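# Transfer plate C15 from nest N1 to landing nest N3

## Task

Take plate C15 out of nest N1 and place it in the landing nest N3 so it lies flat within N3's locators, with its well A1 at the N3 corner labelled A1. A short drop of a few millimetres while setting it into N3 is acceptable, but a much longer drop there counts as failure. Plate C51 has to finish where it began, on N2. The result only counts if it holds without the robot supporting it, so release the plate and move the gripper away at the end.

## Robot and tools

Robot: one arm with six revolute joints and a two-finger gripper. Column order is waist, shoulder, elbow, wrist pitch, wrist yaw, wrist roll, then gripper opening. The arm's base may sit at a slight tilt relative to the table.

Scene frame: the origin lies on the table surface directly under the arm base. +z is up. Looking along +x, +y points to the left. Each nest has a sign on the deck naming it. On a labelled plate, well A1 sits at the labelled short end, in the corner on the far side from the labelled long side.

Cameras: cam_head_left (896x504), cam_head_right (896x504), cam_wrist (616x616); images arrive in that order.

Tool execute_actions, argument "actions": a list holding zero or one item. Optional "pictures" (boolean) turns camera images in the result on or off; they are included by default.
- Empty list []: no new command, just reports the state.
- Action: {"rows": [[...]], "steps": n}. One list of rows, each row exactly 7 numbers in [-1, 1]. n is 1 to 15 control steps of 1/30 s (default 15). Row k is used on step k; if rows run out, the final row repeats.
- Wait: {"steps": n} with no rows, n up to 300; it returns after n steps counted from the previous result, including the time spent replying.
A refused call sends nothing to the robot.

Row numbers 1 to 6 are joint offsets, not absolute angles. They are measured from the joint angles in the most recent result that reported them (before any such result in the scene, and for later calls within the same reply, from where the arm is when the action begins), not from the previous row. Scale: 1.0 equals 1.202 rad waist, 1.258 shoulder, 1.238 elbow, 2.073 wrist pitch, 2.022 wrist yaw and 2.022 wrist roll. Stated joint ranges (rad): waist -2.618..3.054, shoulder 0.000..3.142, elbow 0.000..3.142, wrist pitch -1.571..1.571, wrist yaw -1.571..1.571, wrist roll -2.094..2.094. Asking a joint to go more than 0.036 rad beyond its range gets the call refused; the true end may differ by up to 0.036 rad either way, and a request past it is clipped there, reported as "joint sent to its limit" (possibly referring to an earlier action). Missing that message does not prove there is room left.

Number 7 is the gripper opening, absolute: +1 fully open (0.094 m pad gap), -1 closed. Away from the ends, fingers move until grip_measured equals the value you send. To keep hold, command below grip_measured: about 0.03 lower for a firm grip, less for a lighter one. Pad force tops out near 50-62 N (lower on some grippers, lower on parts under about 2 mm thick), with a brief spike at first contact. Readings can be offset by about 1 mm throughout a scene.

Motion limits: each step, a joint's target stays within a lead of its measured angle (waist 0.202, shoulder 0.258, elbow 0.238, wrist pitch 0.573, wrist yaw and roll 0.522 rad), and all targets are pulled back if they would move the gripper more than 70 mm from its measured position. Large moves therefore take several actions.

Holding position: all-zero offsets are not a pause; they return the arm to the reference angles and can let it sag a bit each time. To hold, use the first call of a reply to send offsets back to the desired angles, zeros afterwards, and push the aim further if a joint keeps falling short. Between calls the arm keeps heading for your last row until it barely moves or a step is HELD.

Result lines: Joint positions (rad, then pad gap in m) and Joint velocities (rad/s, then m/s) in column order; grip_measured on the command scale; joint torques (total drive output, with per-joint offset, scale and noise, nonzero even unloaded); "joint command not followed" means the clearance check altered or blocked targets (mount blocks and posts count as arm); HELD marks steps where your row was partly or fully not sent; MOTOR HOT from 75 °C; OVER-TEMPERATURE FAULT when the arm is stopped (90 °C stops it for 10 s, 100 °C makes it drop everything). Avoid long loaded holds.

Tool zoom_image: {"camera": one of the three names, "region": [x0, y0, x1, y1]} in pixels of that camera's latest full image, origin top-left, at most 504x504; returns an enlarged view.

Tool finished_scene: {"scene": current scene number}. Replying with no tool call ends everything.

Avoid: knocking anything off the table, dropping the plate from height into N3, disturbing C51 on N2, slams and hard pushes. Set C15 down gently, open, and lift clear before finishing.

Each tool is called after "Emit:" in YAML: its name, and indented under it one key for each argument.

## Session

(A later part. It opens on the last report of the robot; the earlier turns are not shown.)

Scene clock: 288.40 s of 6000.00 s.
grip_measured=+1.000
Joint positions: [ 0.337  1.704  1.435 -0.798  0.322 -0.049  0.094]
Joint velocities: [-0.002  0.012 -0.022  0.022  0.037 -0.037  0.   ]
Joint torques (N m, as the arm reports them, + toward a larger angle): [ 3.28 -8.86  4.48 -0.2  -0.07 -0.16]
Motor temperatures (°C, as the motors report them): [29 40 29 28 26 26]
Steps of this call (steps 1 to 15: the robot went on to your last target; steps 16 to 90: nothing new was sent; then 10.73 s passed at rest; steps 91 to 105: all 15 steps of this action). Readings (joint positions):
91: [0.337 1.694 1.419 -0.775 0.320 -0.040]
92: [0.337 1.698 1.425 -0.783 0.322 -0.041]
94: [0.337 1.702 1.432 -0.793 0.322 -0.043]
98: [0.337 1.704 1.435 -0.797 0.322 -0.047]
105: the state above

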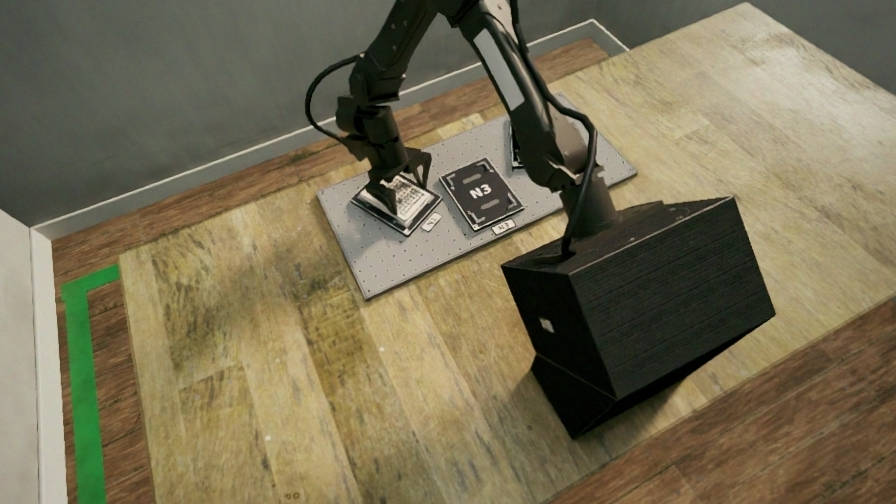

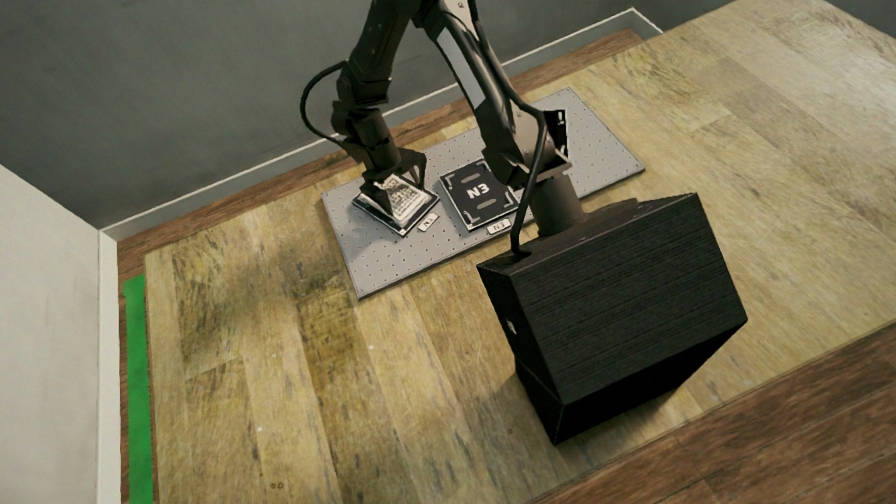

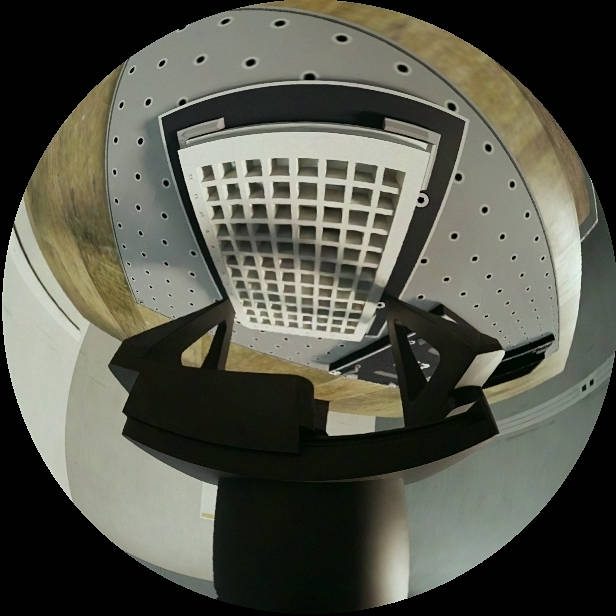

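Emit:
execute_actions:
  actions:
    - {"rows":[[0,-0.015,0.03,0,0,0,1],[0,-0.015,0.04,0,0,0,1],[0,-0.01,0.05,-0.01,0,0,1],[0,0,0.06,-0.015,0,0,1],[0.01,0.01,0.075,-0.02,0,0,1],[0.02,0.02,0.09,-0.023,0.005,0.007,1],[0.031,0.035,0.1,-0.026,0.01,0.015,1]],"steps":15}

Scene clock: 312.70 s of 6000.00 s.
grip_measured=+1.000
Joint positions: [ 0.358  1.745  1.539 -0.837  0.334 -0.027  0.094]
Joint velocities: [-0.022  0.042 -0.022 -0.037 -0.037  0.037  0.   ]
Joint torques (N m, as the arm reports them, + toward a larger angle): [  4.71 -11.36   4.54  -0.67  -0.02   0.05]
Motor temperatures (°C, as the motors report them): [29 37 29 28 26 27]
Steps of this call (steps 1 to 15: the robot went on to your last target; steps 16 to 90: nothing new was sent; then 20.80 s passed at rest; steps 91 to 105: all 15 steps of this action). Readings (joint positions):
91: [0.337 1.703 1.437 -0.801 0.322 -0.049]
92: [0.337 1.703 1.441 -0.804 0.320 -0.049]
94: [0.337 1.704 1.455 -0.814 0.318 -0.049]
98: [0.343 1.725 1.522 -0.831 0.328 -0.040]
105: the state above

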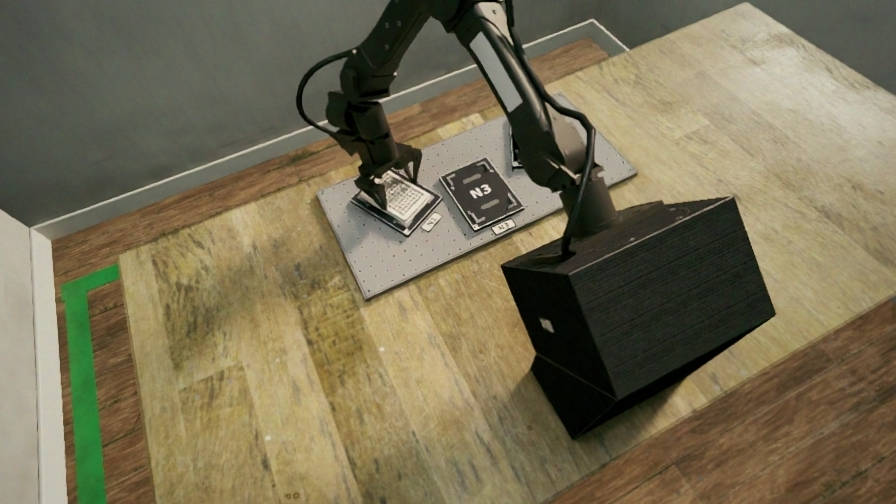

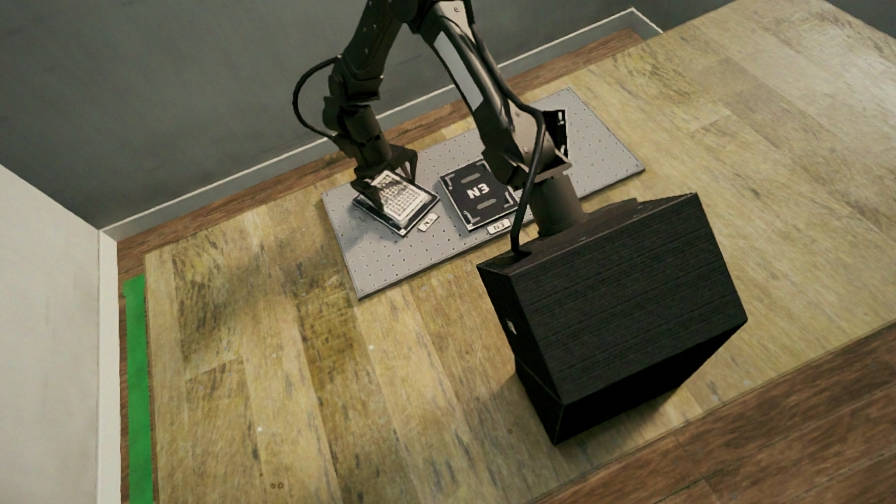

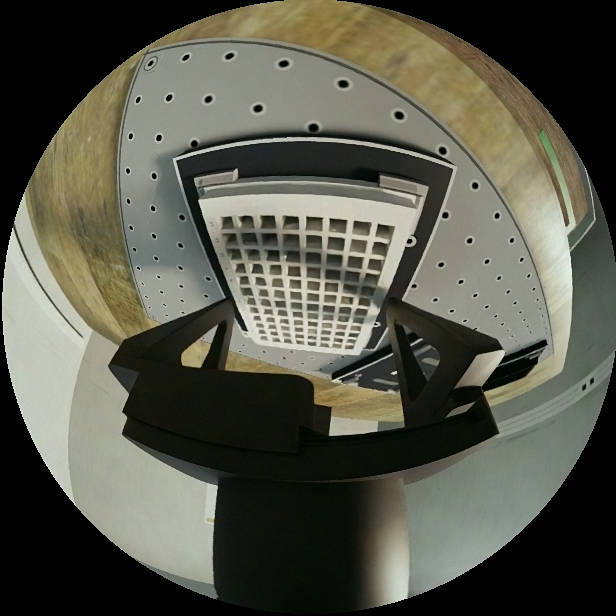

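Emit:
execute_actions:
  actions:
    - {"rows":[[0,-0.01,-0.015,0.02,0,0,1],[0,-0.02,-0.03,0.04,0,0,1],[0,-0.03,-0.05,0.055,0,0,1],[0,-0.04,-0.07,0.07,0,0,1],[0,-0.047,-0.09,0.08,0,0,1],[0,-0.052,-0.109,0.088,0,0,1]],"steps":15}

Scene clock: 337.73 s of 6000.00 s.
grip_measured=+1.000
Joint positions: [ 0.358  1.69   1.422 -0.708  0.341 -0.022  0.094]
Joint velocities: [ 0.002  0.007 -0.022 -0.037 -0.022 -0.051  0.   ]
Joint torques (N m, as the arm reports them, + toward a larger angle): [  3.29 -11.95   1.91   0.2   -0.14  -0.05]
Motor temperatures (°C, as the motors report them): [29 39 29 28 26 26]
Steps of this call (steps 1 to 15: the robot went on to your last target; steps 16 to 90: nothing new was sent; then 21.53 s passed at rest; steps 91 to 105: all 15 steps of this action). Readings (joint positions):
91: [0.358 1.747 1.539 -0.839 0.337 -0.023]
92: [0.358 1.747 1.536 -0.828 0.337 -0.023]
94: [0.358 1.732 1.508 -0.795 0.338 -0.022]
98: [0.358 1.697 1.434 -0.724 0.340 -0.022]
105: the state above

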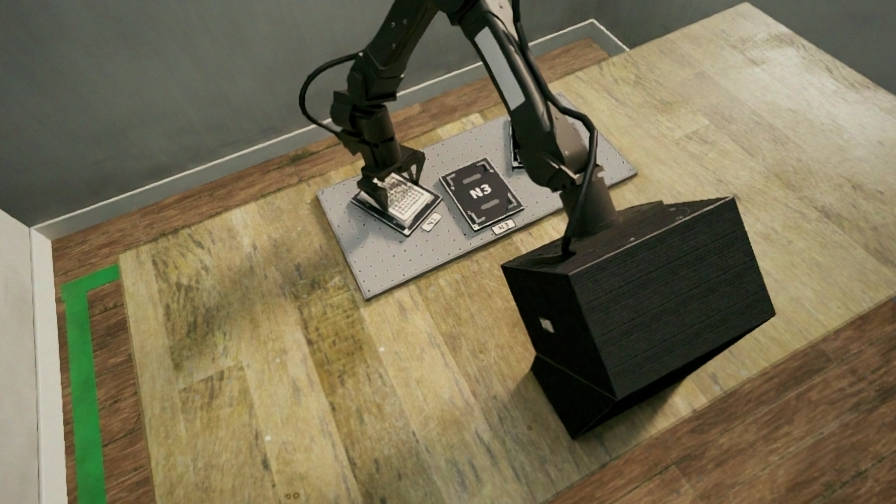

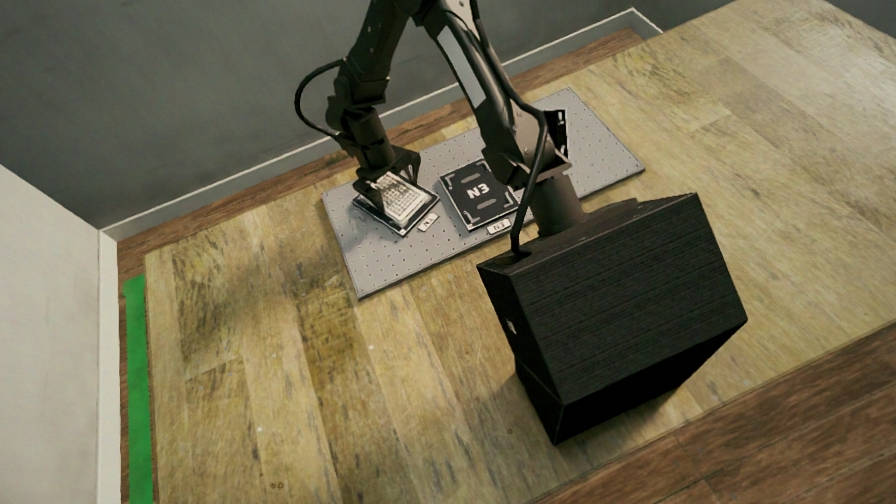

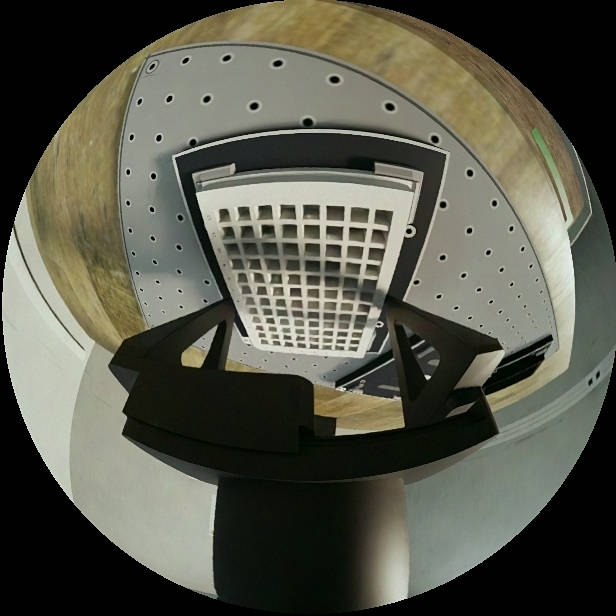

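Emit:
execute_actions:
  actions:
    - {"rows":[[0,-0.005,-0.01,0.025,0,0,1],[0,-0.01,-0.025,0.045,0,0,1],[0,-0.017,-0.04,0.06,0,0,1],[0,-0.024,-0.06,0.075,0,0,1],[0,-0.03,-0.083,0.085,0,0,1]],"steps":15}

Scene clock: 351.57 s of 6000.00 s.
grip_measured=+1.000
Joint positions: [ 0.358  1.65   1.34  -0.602  0.342 -0.017  0.094]
Joint velocities: [-0.002  0.012  0.002 -0.051  0.007 -0.007  0.   ]
Joint torques (N m, as the arm reports them, + toward a larger angle): [  3.11 -10.57   1.75   0.44  -0.04  -0.03]
Motor temperatures (°C, as the motors report them): [29 40 29 28 26 26]
Steps of this call (steps 1 to 15: the robot went on to your last target; steps 16 to 90: nothing new was sent; then 10.33 s passed at rest; steps 91 to 105: all 15 steps of this action). Readings (joint positions):
91: [0.358 1.690 1.422 -0.708 0.341 -0.022]
92: [0.358 1.690 1.420 -0.705 0.341 -0.021]
94: [0.358 1.679 1.399 -0.679 0.341 -0.019]
98: [0.358 1.653 1.348 -0.613 0.342 -0.019]
105: the state above

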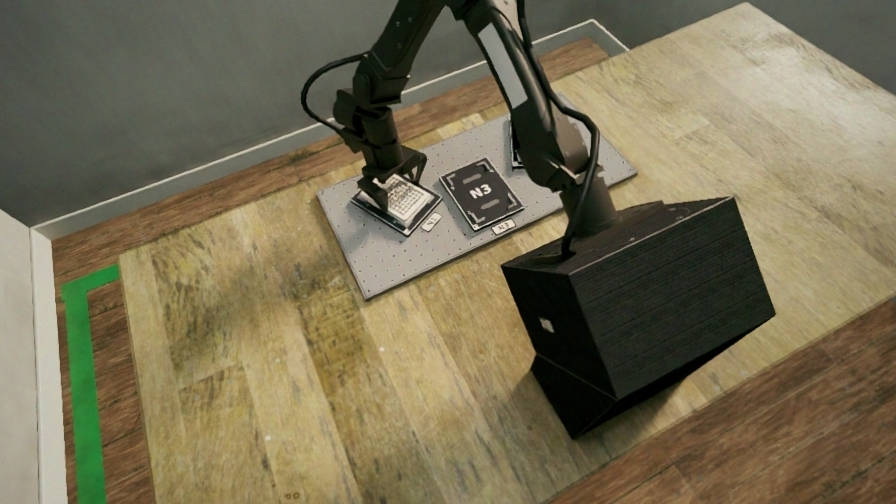

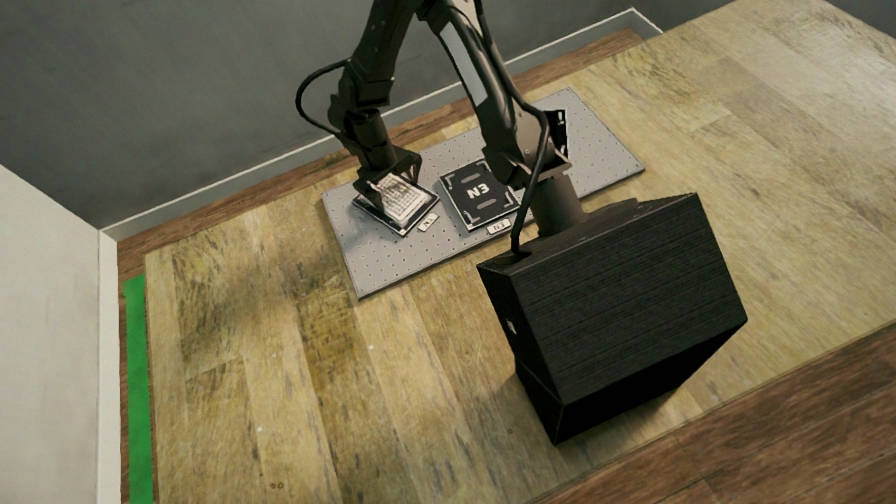

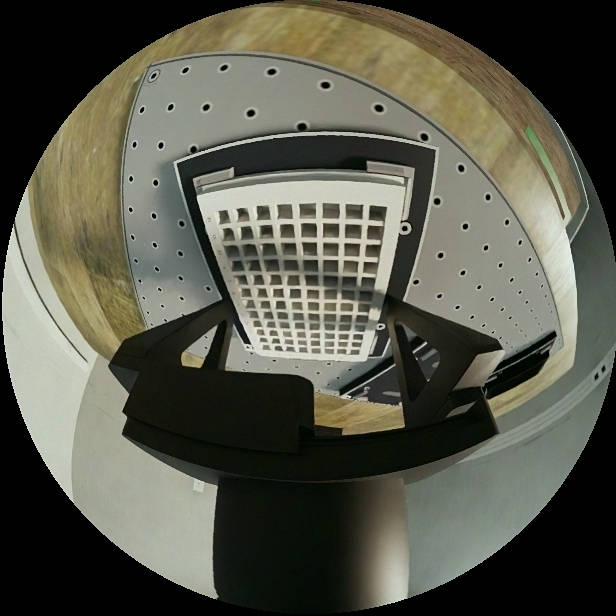

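Emit:
execute_actions:
  actions:
    - {"rows":[[0,0.01,0,0.015,0,0,1],[0,0.02,0,0.03,0,0,1],[0,0.028,0,0.038,0,0,1]],"steps":15}

Scene clock: 362.80 s of 6000.00 s.
grip_measured=+1.000
Joint positions: [ 0.358  1.65   1.34  -0.6    0.342 -0.009  0.094]
Joint velocities: [-0.027  0.007 -0.017  0.037 -0.022  0.051  0.   ]
Joint torques (N m, as the arm reports them, + toward a larger angle): [ 3.11 -7.57  2.85  0.53 -0.08 -0.11]
Motor temperatures (°C, as the motors report them): [29 39 29 28 26 26]
Steps of this call (steps 1 to 15: the robot went on to your last target; steps 16 to 90: nothing new was sent; then 7.73 s passed at rest; steps 91 to 105: all 15 steps of this action). Readings (joint positions):
91: [0.358 1.650 1.340 -0.602 0.342 -0.015]
92: [0.358 1.650 1.340 -0.602 0.342 -0.014]
94: [0.358 1.650 1.340 -0.601 0.342 -0.012]
98: [0.358 1.650 1.340 -0.600 0.342 -0.010]
105: the state above

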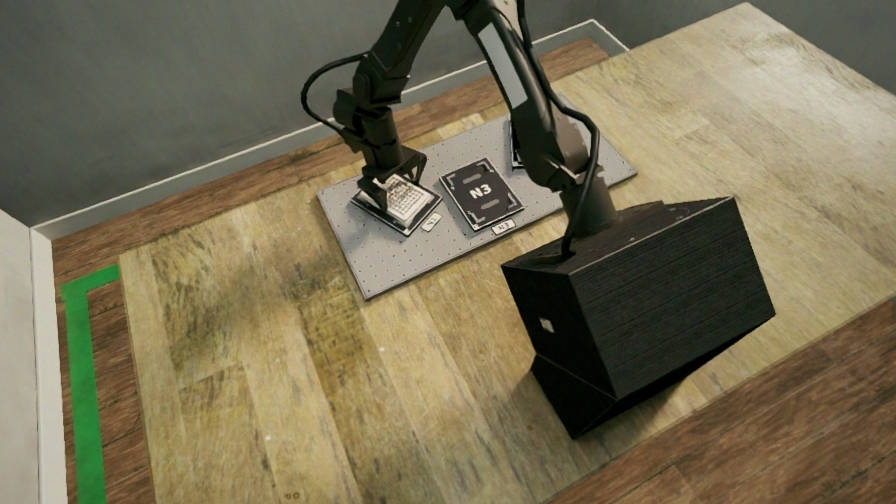

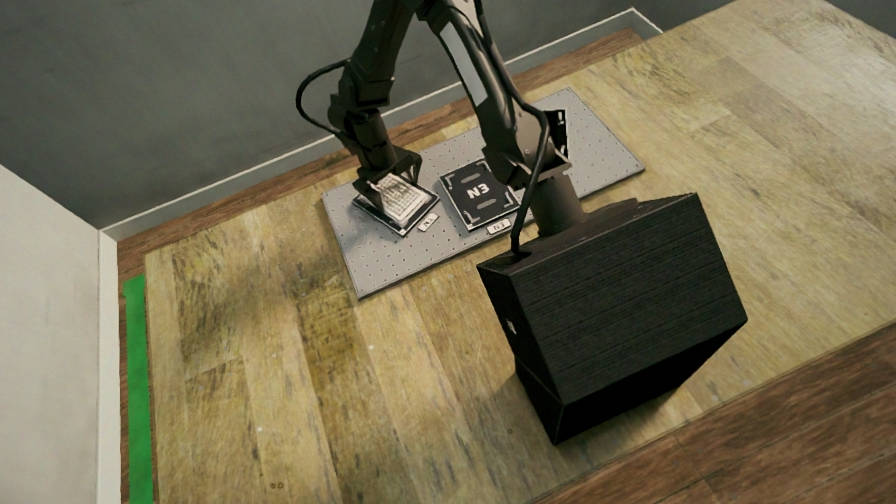

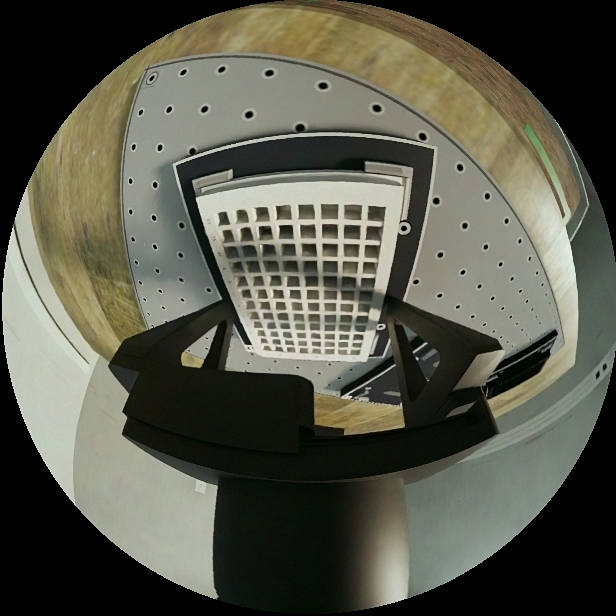

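Emit:
execute_actions:
  actions:
    - {"rows":[[0,-0.02,0.01,0,0,0,1],[0,-0.025,0.01,0,0,0,1],[0,-0.025,0.01,0,0,0,1],[0,-0.025,0.01,0,0,0,1],[0.01,-0.025,0.01,0,0,-0.01,1],[0.024,-0.025,0.01,0,0,-0.02,1]],"steps":15}

Emit:
zoom_image:
  camera: "cam_wrist"
  region: [160, 160, 460, 370]

Scene clock: 371.50 s of 6000.00 s.
grip_measured=+1.000
Joint positions: [ 0.368  1.642  1.34  -0.601  0.342 -0.039  0.094]
Joint velocities: [-0.007 -0.007  0.017  0.007  0.007 -0.051  0.   ]
Joint torques (N m, as the arm reports them, + toward a larger angle): [  4.6  -12.81   4.06  -0.29  -0.13  -0.07]
Motor temperatures (°C, as the motors report them): [29 38 29 28 26 26]
Steps of this call (steps 1 to 15: the robot went on to your last target; steps 16 to 90: nothing new was sent; then 5.20 s passed at rest; steps 91 to 105: all 15 steps of this action). Readings (joint positions):
91: [0.358 1.648 1.340 -0.601 0.342 -0.008]
92: [0.357 1.646 1.340 -0.601 0.342 -0.008]
94: [0.356 1.644 1.340 -0.601 0.342 -0.008]
98: [0.361 1.642 1.340 -0.601 0.342 -0.025]
105: the state above

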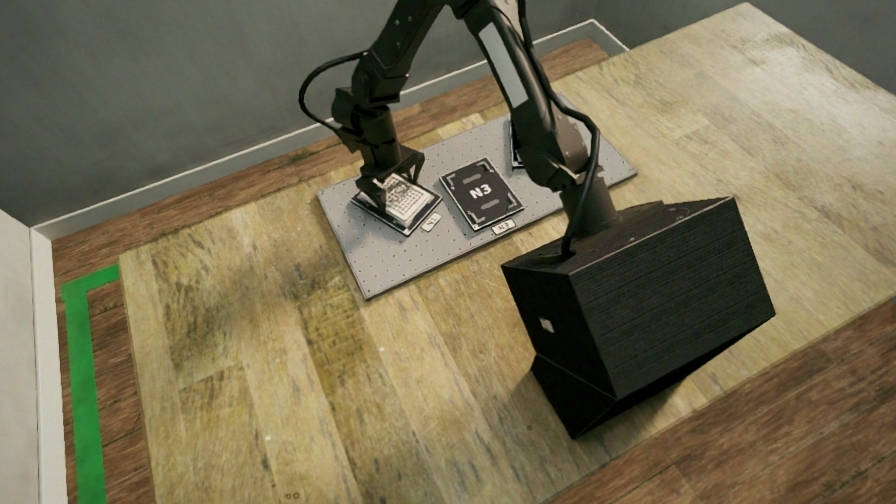

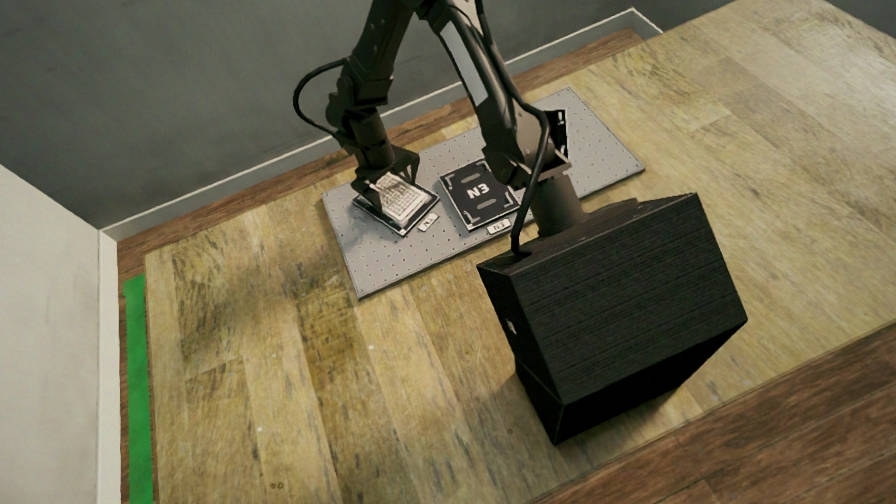

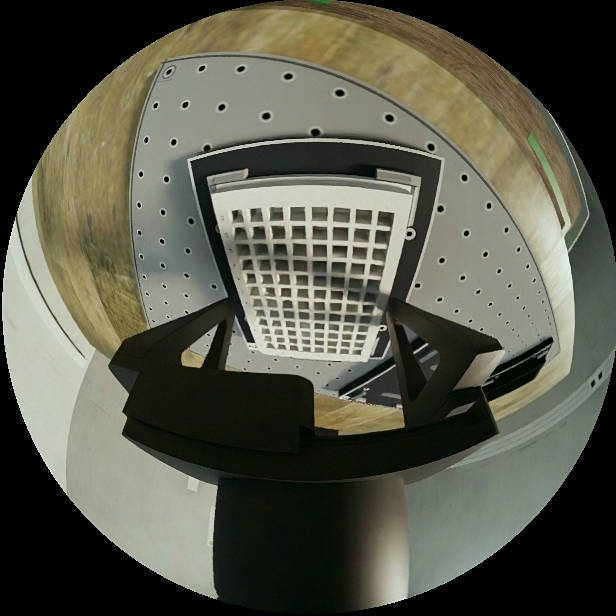

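Region (160, 160, 460, 370) of cam_wrist's 616x616 image, scaled by 1.680, with more detail than that image has; it fills the top 353 rows of this view, and the rest is white.

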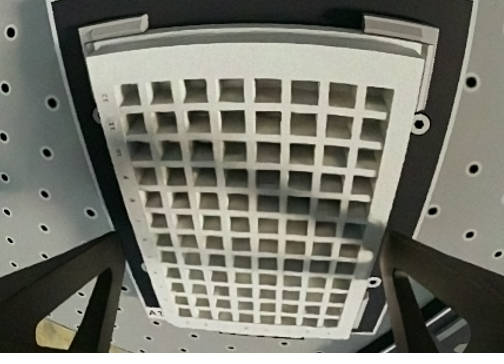

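Emit:
execute_actions:
  actions:
    - {"rows":[[0.008,0.01,0,0.02,0,0,1],[0.008,0.02,0,0.035,0,0,1],[0.008,0.032,0,0.045,0,0,1]],"steps":15}

Emit:
zoom_image:
  camera: "cam_wrist"
  region: [160, 160, 460, 370]

Emit:
zoom_image:
  camera: "cam_head_left"
  region: [330, 130, 470, 250]

Scene clock: 381.30 s of 6000.00 s.
grip_measured=+1.000
Joint positions: [ 0.372  1.652  1.34  -0.577  0.353 -0.032  0.094]
Joint velocities: [-0.012 -0.007  0.012 -0.022 -0.037 -0.022  0.   ]
Joint torques (N m, as the arm reports them, + toward a larger angle): [ 3.67 -8.07  3.17  0.5  -0.15 -0.06]
Motor temperatures (°C, as the motors report them): [29 40 29 28 26 26]
Steps of this call (steps 1 to 15: the robot went on to your last target; steps 16 to 90: nothing new was sent; then 6.30 s passed at rest; steps 91 to 105: all 15 steps of this action). Readings (joint positions):
91: [0.368 1.642 1.340 -0.600 0.342 -0.043]
92: [0.368 1.645 1.340 -0.593 0.342 -0.043]
94: [0.371 1.651 1.340 -0.579 0.349 -0.040]
98: [0.372 1.652 1.340 -0.577 0.353 -0.035]
105: the state above

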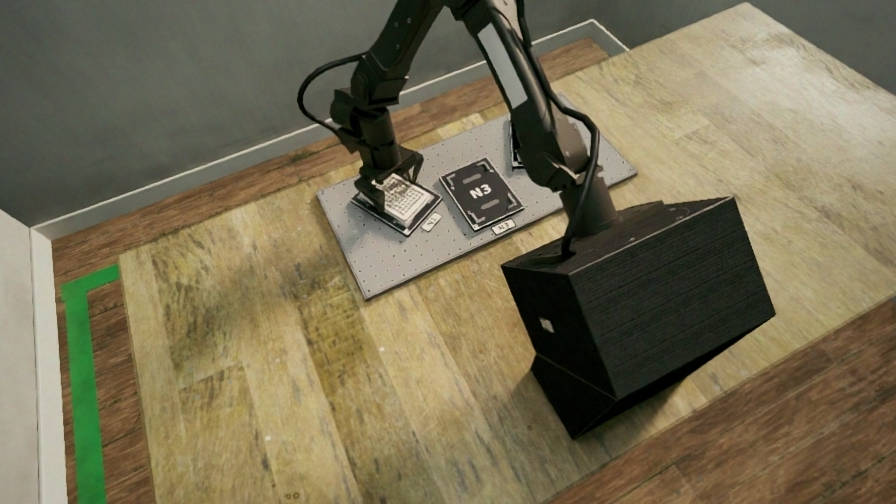

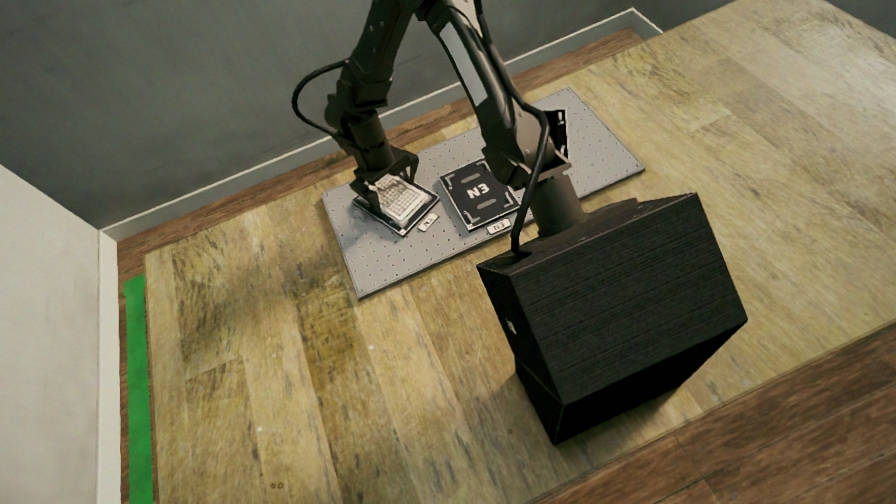

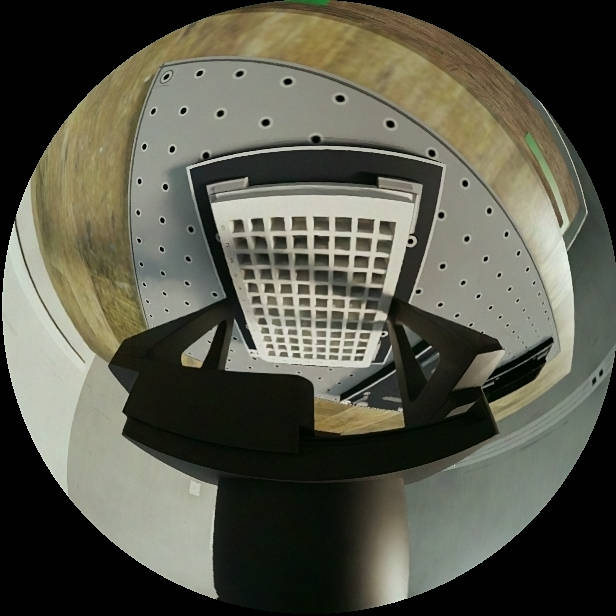

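Region (160, 160, 460, 370) of cam_wrist's 616x616 image, scaled by 1.680, with more detail than that image has; it fills the top 353 rows of this view, and the rest is white.

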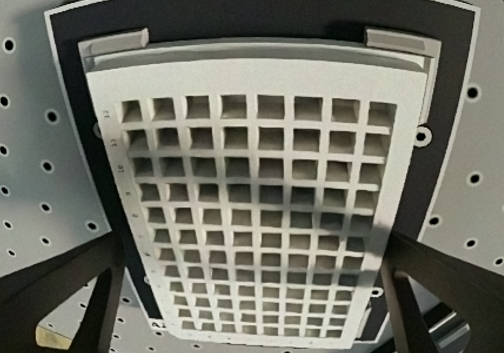

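Region (330, 130, 470, 250) of cam_head_left's 896x504 image, scaled by 3.600, with more detail than that image has; it fills the top 432 rows of this view, and the rest is white.

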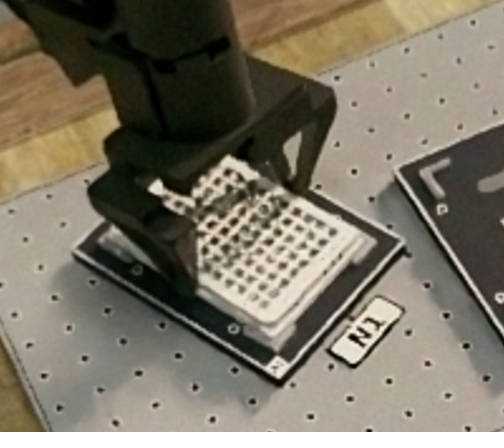

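Emit:
execute_actions:
  actions:
    - {"rows":[[0,-0.01,0,0,0,0,1],[0,-0.01,0,0,0,0,1],[0,-0.01,0,0,0,0,1],[0,-0.01,0,0,0,0,0.72]],"steps":15}

Emit:
zoom_image:
  camera: "cam_wrist"
  region: [160, 160, 460, 370]

Emit:
zoom_image:
  camera: "cam_head_right"
  region: [330, 130, 470, 250]

Scene clock: 391.77 s of 6000.00 s.
grip_measured=+0.739
Joint positions: [ 0.369  1.651  1.34  -0.578  0.359 -0.032  0.082]
Joint velocities: [ 0.002  0.007 -0.007 -0.007  0.007 -0.11  -0.   ]
Joint torques (N m, as the arm reports them, + toward a larger angle): [  3.54 -11.74   3.05  -0.21  -0.13   0.01]
Motor temperatures (°C, as the motors report them): [29 38 29 28 26 26]
Steps of this call (steps 1 to 15: the robot went on to your last target; steps 16 to 90: nothing new was sent; then 6.97 s passed at rest; steps 91 to 105: all 15 steps of this action). Readings (joint positions):
91: [0.372 1.652 1.340 -0.578 0.353 -0.032]
92: [0.372 1.651 1.340 -0.578 0.352 -0.032]
94: [0.372 1.651 1.340 -0.578 0.353 -0.032]
98: [0.369 1.651 1.340 -0.578 0.359 -0.032]
105: the state above

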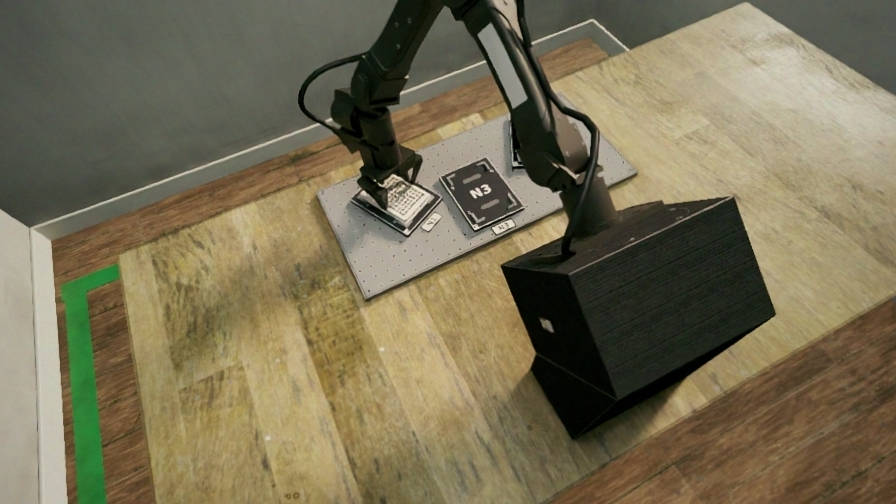

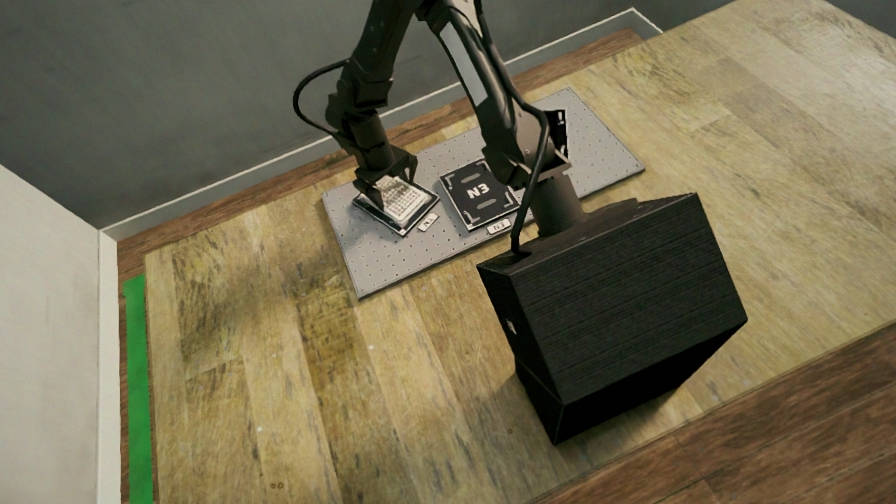

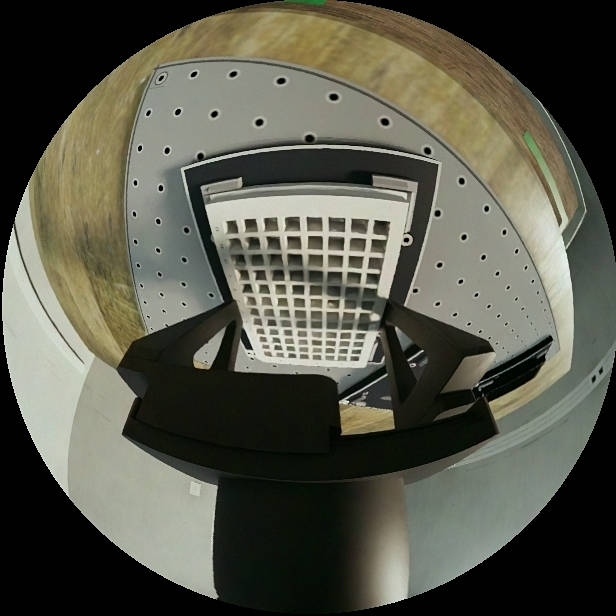

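Region (160, 160, 460, 370) of cam_wrist's 616x616 image, scaled by 1.680, with more detail than that image has; it fills the top 353 rows of this view, and the rest is white.

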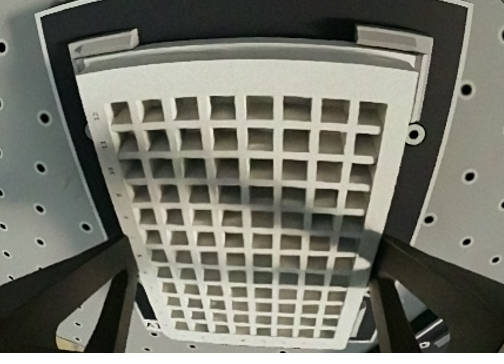

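Region (330, 130, 470, 250) of cam_head_right's 896x504 image, scaled by 3.600, with more detail than that image has; it fills the top 432 rows of this view, and the rest is white.

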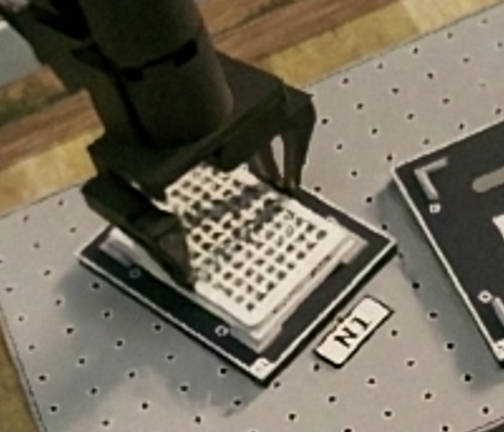

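Emit:
execute_actions:
  actions:
    - {"rows":[[0,0,0,0,0,0,0.69]],"steps":10}
  pictures: false

Scene clock: 397.80 s of 6000.00 s.
grip_measured=+0.739
Joint positions: [ 0.369  1.651  1.34  -0.578  0.359 -0.032  0.082]
Joint velocities: [ 0.007 -0.012  0.002  0.125 -0.066 -0.007 -0.   ]
Joint torques (N m, as the arm reports them, + toward a larger angle): [  3.3  -10.72   3.12  -0.22  -0.04  -0.01]
Motor temperatures (°C, as the motors report them): [29 39 29 28 26 26]
Steps of this call (steps 1 to 15: the robot went on to your last target; steps 16 to 90: nothing new was sent; then 2.70 s passed at rest; steps 91 to 100: all 10 steps of this action). Readings (joint positions):
91: [0.369 1.651 1.340 -0.578 0.359 -0.032]
92: [0.369 1.651 1.340 -0.578 0.359 -0.032]
94: [0.369 1.651 1.340 -0.578 0.359 -0.032]
98: [0.369 1.651 1.340 -0.578 0.359 -0.032]
100: the state above

Emit:
execute_actions:
  actions:
    - {"rows":[[0,-0.015,0.01,-0.008,0,0,0.69],[0,-0.025,0.012,-0.016,0,0,0.69],[0.005,-0.035,0.015,-0.024,0,0,0.69],[0.01,-0.045,0.018,-0.032,0,0,0.69],[0.015,-0.055,0.021,-0.04,0,0,0.69],[0.02,-0.065,0.024,-0.048,0,0,0.69],[0.025,-0.078,0.027,-0.056,0,0,0.69],[0.03,-0.09,0.03,-0.066,0,0,0.69]],"steps":15}

Scene clock: 409.80 s of 6000.00 s.
grip_measured=+0.738
Joint positions: [ 0.387  1.551  1.359 -0.685  0.355 -0.033  0.082]
Joint velocities: [-0.012 -0.002  0.007 -0.037 -0.007 -0.022  0.   ]
Joint torques (N m, as the arm reports them, + toward a larger angle): [  4.34 -11.93   4.98  -0.49  -0.1    0.04]
Motor temperatures (°C, as the motors report them): [29 39 29 28 26 26]
Steps of this call (steps 1 to 15: the robot went on to your last target; steps 16 to 90: nothing new was sent; then 8.50 s passed at rest; steps 91 to 105: all 15 steps of this action). Readings (joint positions):
91: [0.369 1.651 1.340 -0.579 0.359 -0.032]
92: [0.369 1.651 1.340 -0.580 0.359 -0.032]
94: [0.369 1.644 1.340 -0.586 0.357 -0.032]
98: [0.376 1.602 1.340 -0.639 0.352 -0.033]
105: the state above

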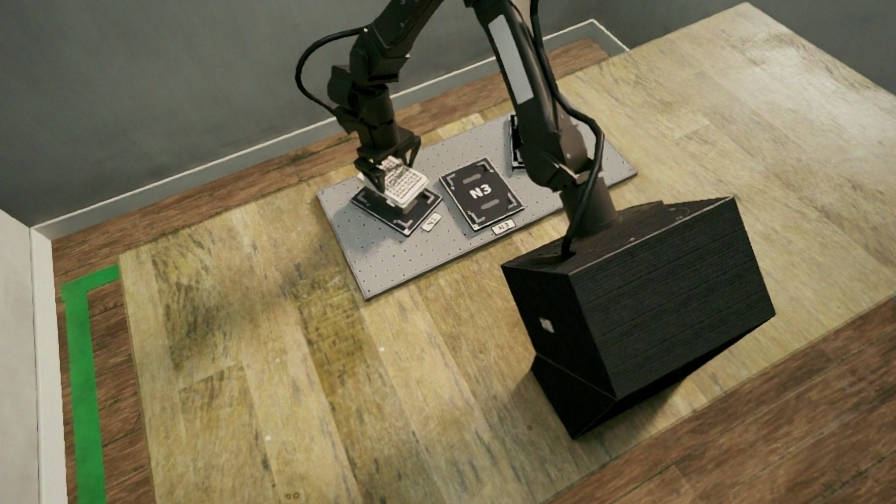

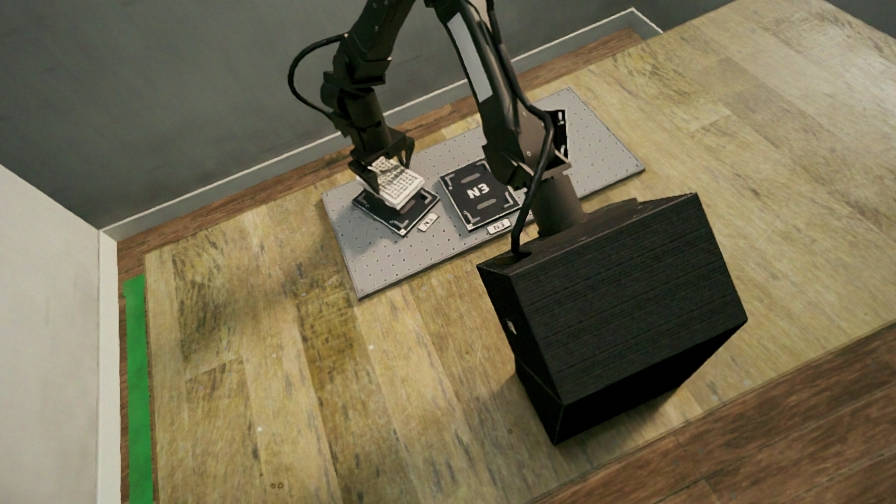

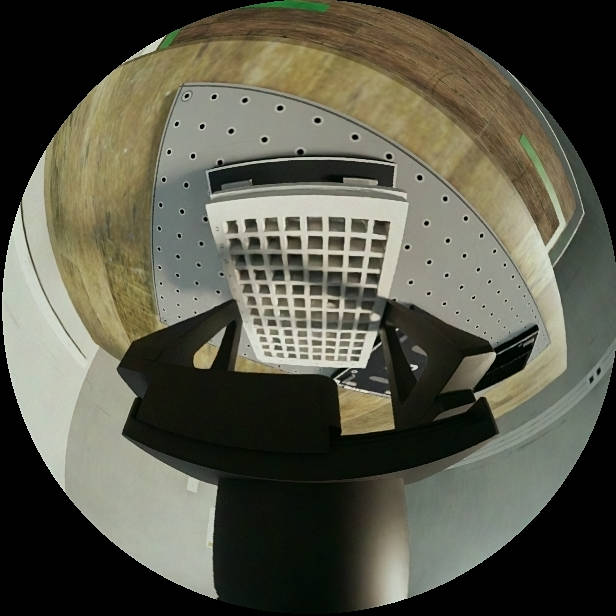

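Emit:
execute_actions:
  actions:
    - {"rows":[[-0.03,-0.03,-0.02,0.005,-0.01,0,0.69],[-0.06,-0.055,-0.045,0.012,-0.022,0.005,0.69],[-0.09,-0.08,-0.075,0.02,-0.034,0.01,0.69],[-0.12,-0.105,-0.105,0.028,-0.045,0.013,0.69],[-0.15,-0.125,-0.135,0.036,-0.056,0.016,0.69],[-0.18,-0.145,-0.165,0.044,-0.067,0.02,0.69],[-0.21,-0.165,-0.195,0.052,-0.078,0.023,0.69],[-0.24,-0.185,-0.225,0.059,-0.09,0.026,0.69],[-0.27,-0.205,-0.255,0.066,-0.1,0.03,0.69],[-0.3,-0.225,-0.285,0.073,-0.112,0.033,0.69],[-0.33,-0.243,-0.315,0.08,-0.124,0.036,0.69],[-0.36,-0.256,-0.338,0.086,-0.134,0.039,0.69],[-0.376,-0.265,-0.352,0.092,-0.14,0.041,0.69]],"steps":15}
  pictures: false

Emit:
execute_actions:
  actions:
    - {"steps":20}

Scene clock: 454.57 s of 6000.00 s.
grip_measured=+0.738
Joint positions: [-0.059  1.242  0.942 -0.554  0.142  0.031  0.082]
Joint velocities: [-0.325 -0.105 -0.359 -0.022 -0.344  0.125  0.   ]
Joint torques (N m, as the arm reports them, + toward a larger angle): [  1.48 -10.76   3.31   0.3   -0.21   0.01]
Motor temperatures (°C, as the motors report them): [29 41 30 28 26 26]
Steps of this call (steps 1 to 30: the robot went on to your last target; steps 31 to 90: nothing new was sent; then 41.27 s passed at rest; steps 91 to 105: all 15 steps of this action). Readings (joint positions):
91: [0.384 1.549 1.358 -0.702 0.352 -0.033]
92: [0.374 1.543 1.348 -0.692 0.343 -0.033]
94: [0.326 1.506 1.301 -0.664 0.314 -0.029]
98: [0.161 1.388 1.160 -0.619 0.257 -0.009]
105: the state above

Scene clock: 455.23 s of 6000.00 s.
grip_measured=+0.738
Joint positions: [-0.067  1.241  0.928 -0.51   0.08   0.044  0.082]
Joint velocities: [-0.007  0.007 -0.017 -0.051  0.051  0.007 -0.   ]
Joint torques (N m, as the arm reports them, + toward a larger angle): [  0.53 -11.25   2.87  -0.07   0.    -0.01]
Motor temperatures (°C, as the motors report them): [29 41 30 28 26 26]
Steps of this call (steps 1 to 20: the robot went on to your last target). Readings (joint positions):
1: [-0.066 1.241 0.933 -0.552 0.133 0.034]
2: [-0.067 1.241 0.930 -0.549 0.124 0.037]
4: [-0.067 1.241 0.928 -0.540 0.106 0.039]
8: [-0.067 1.241 0.928 -0.520 0.090 0.042]
20: the state above

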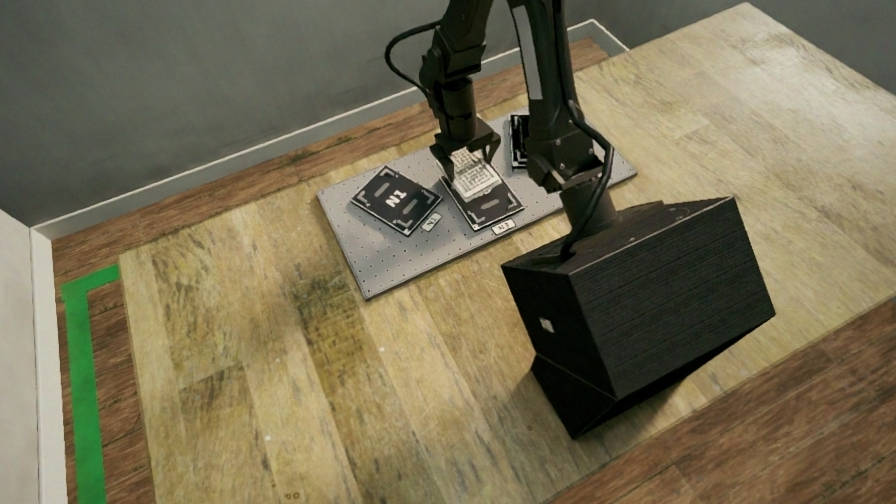

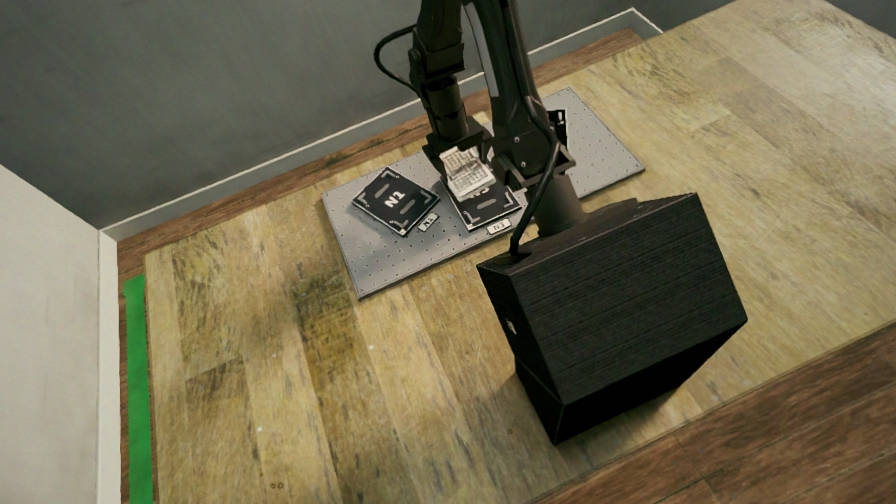

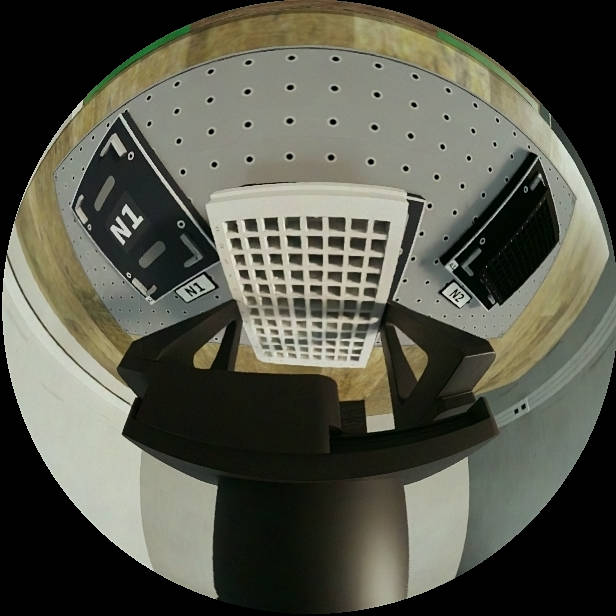

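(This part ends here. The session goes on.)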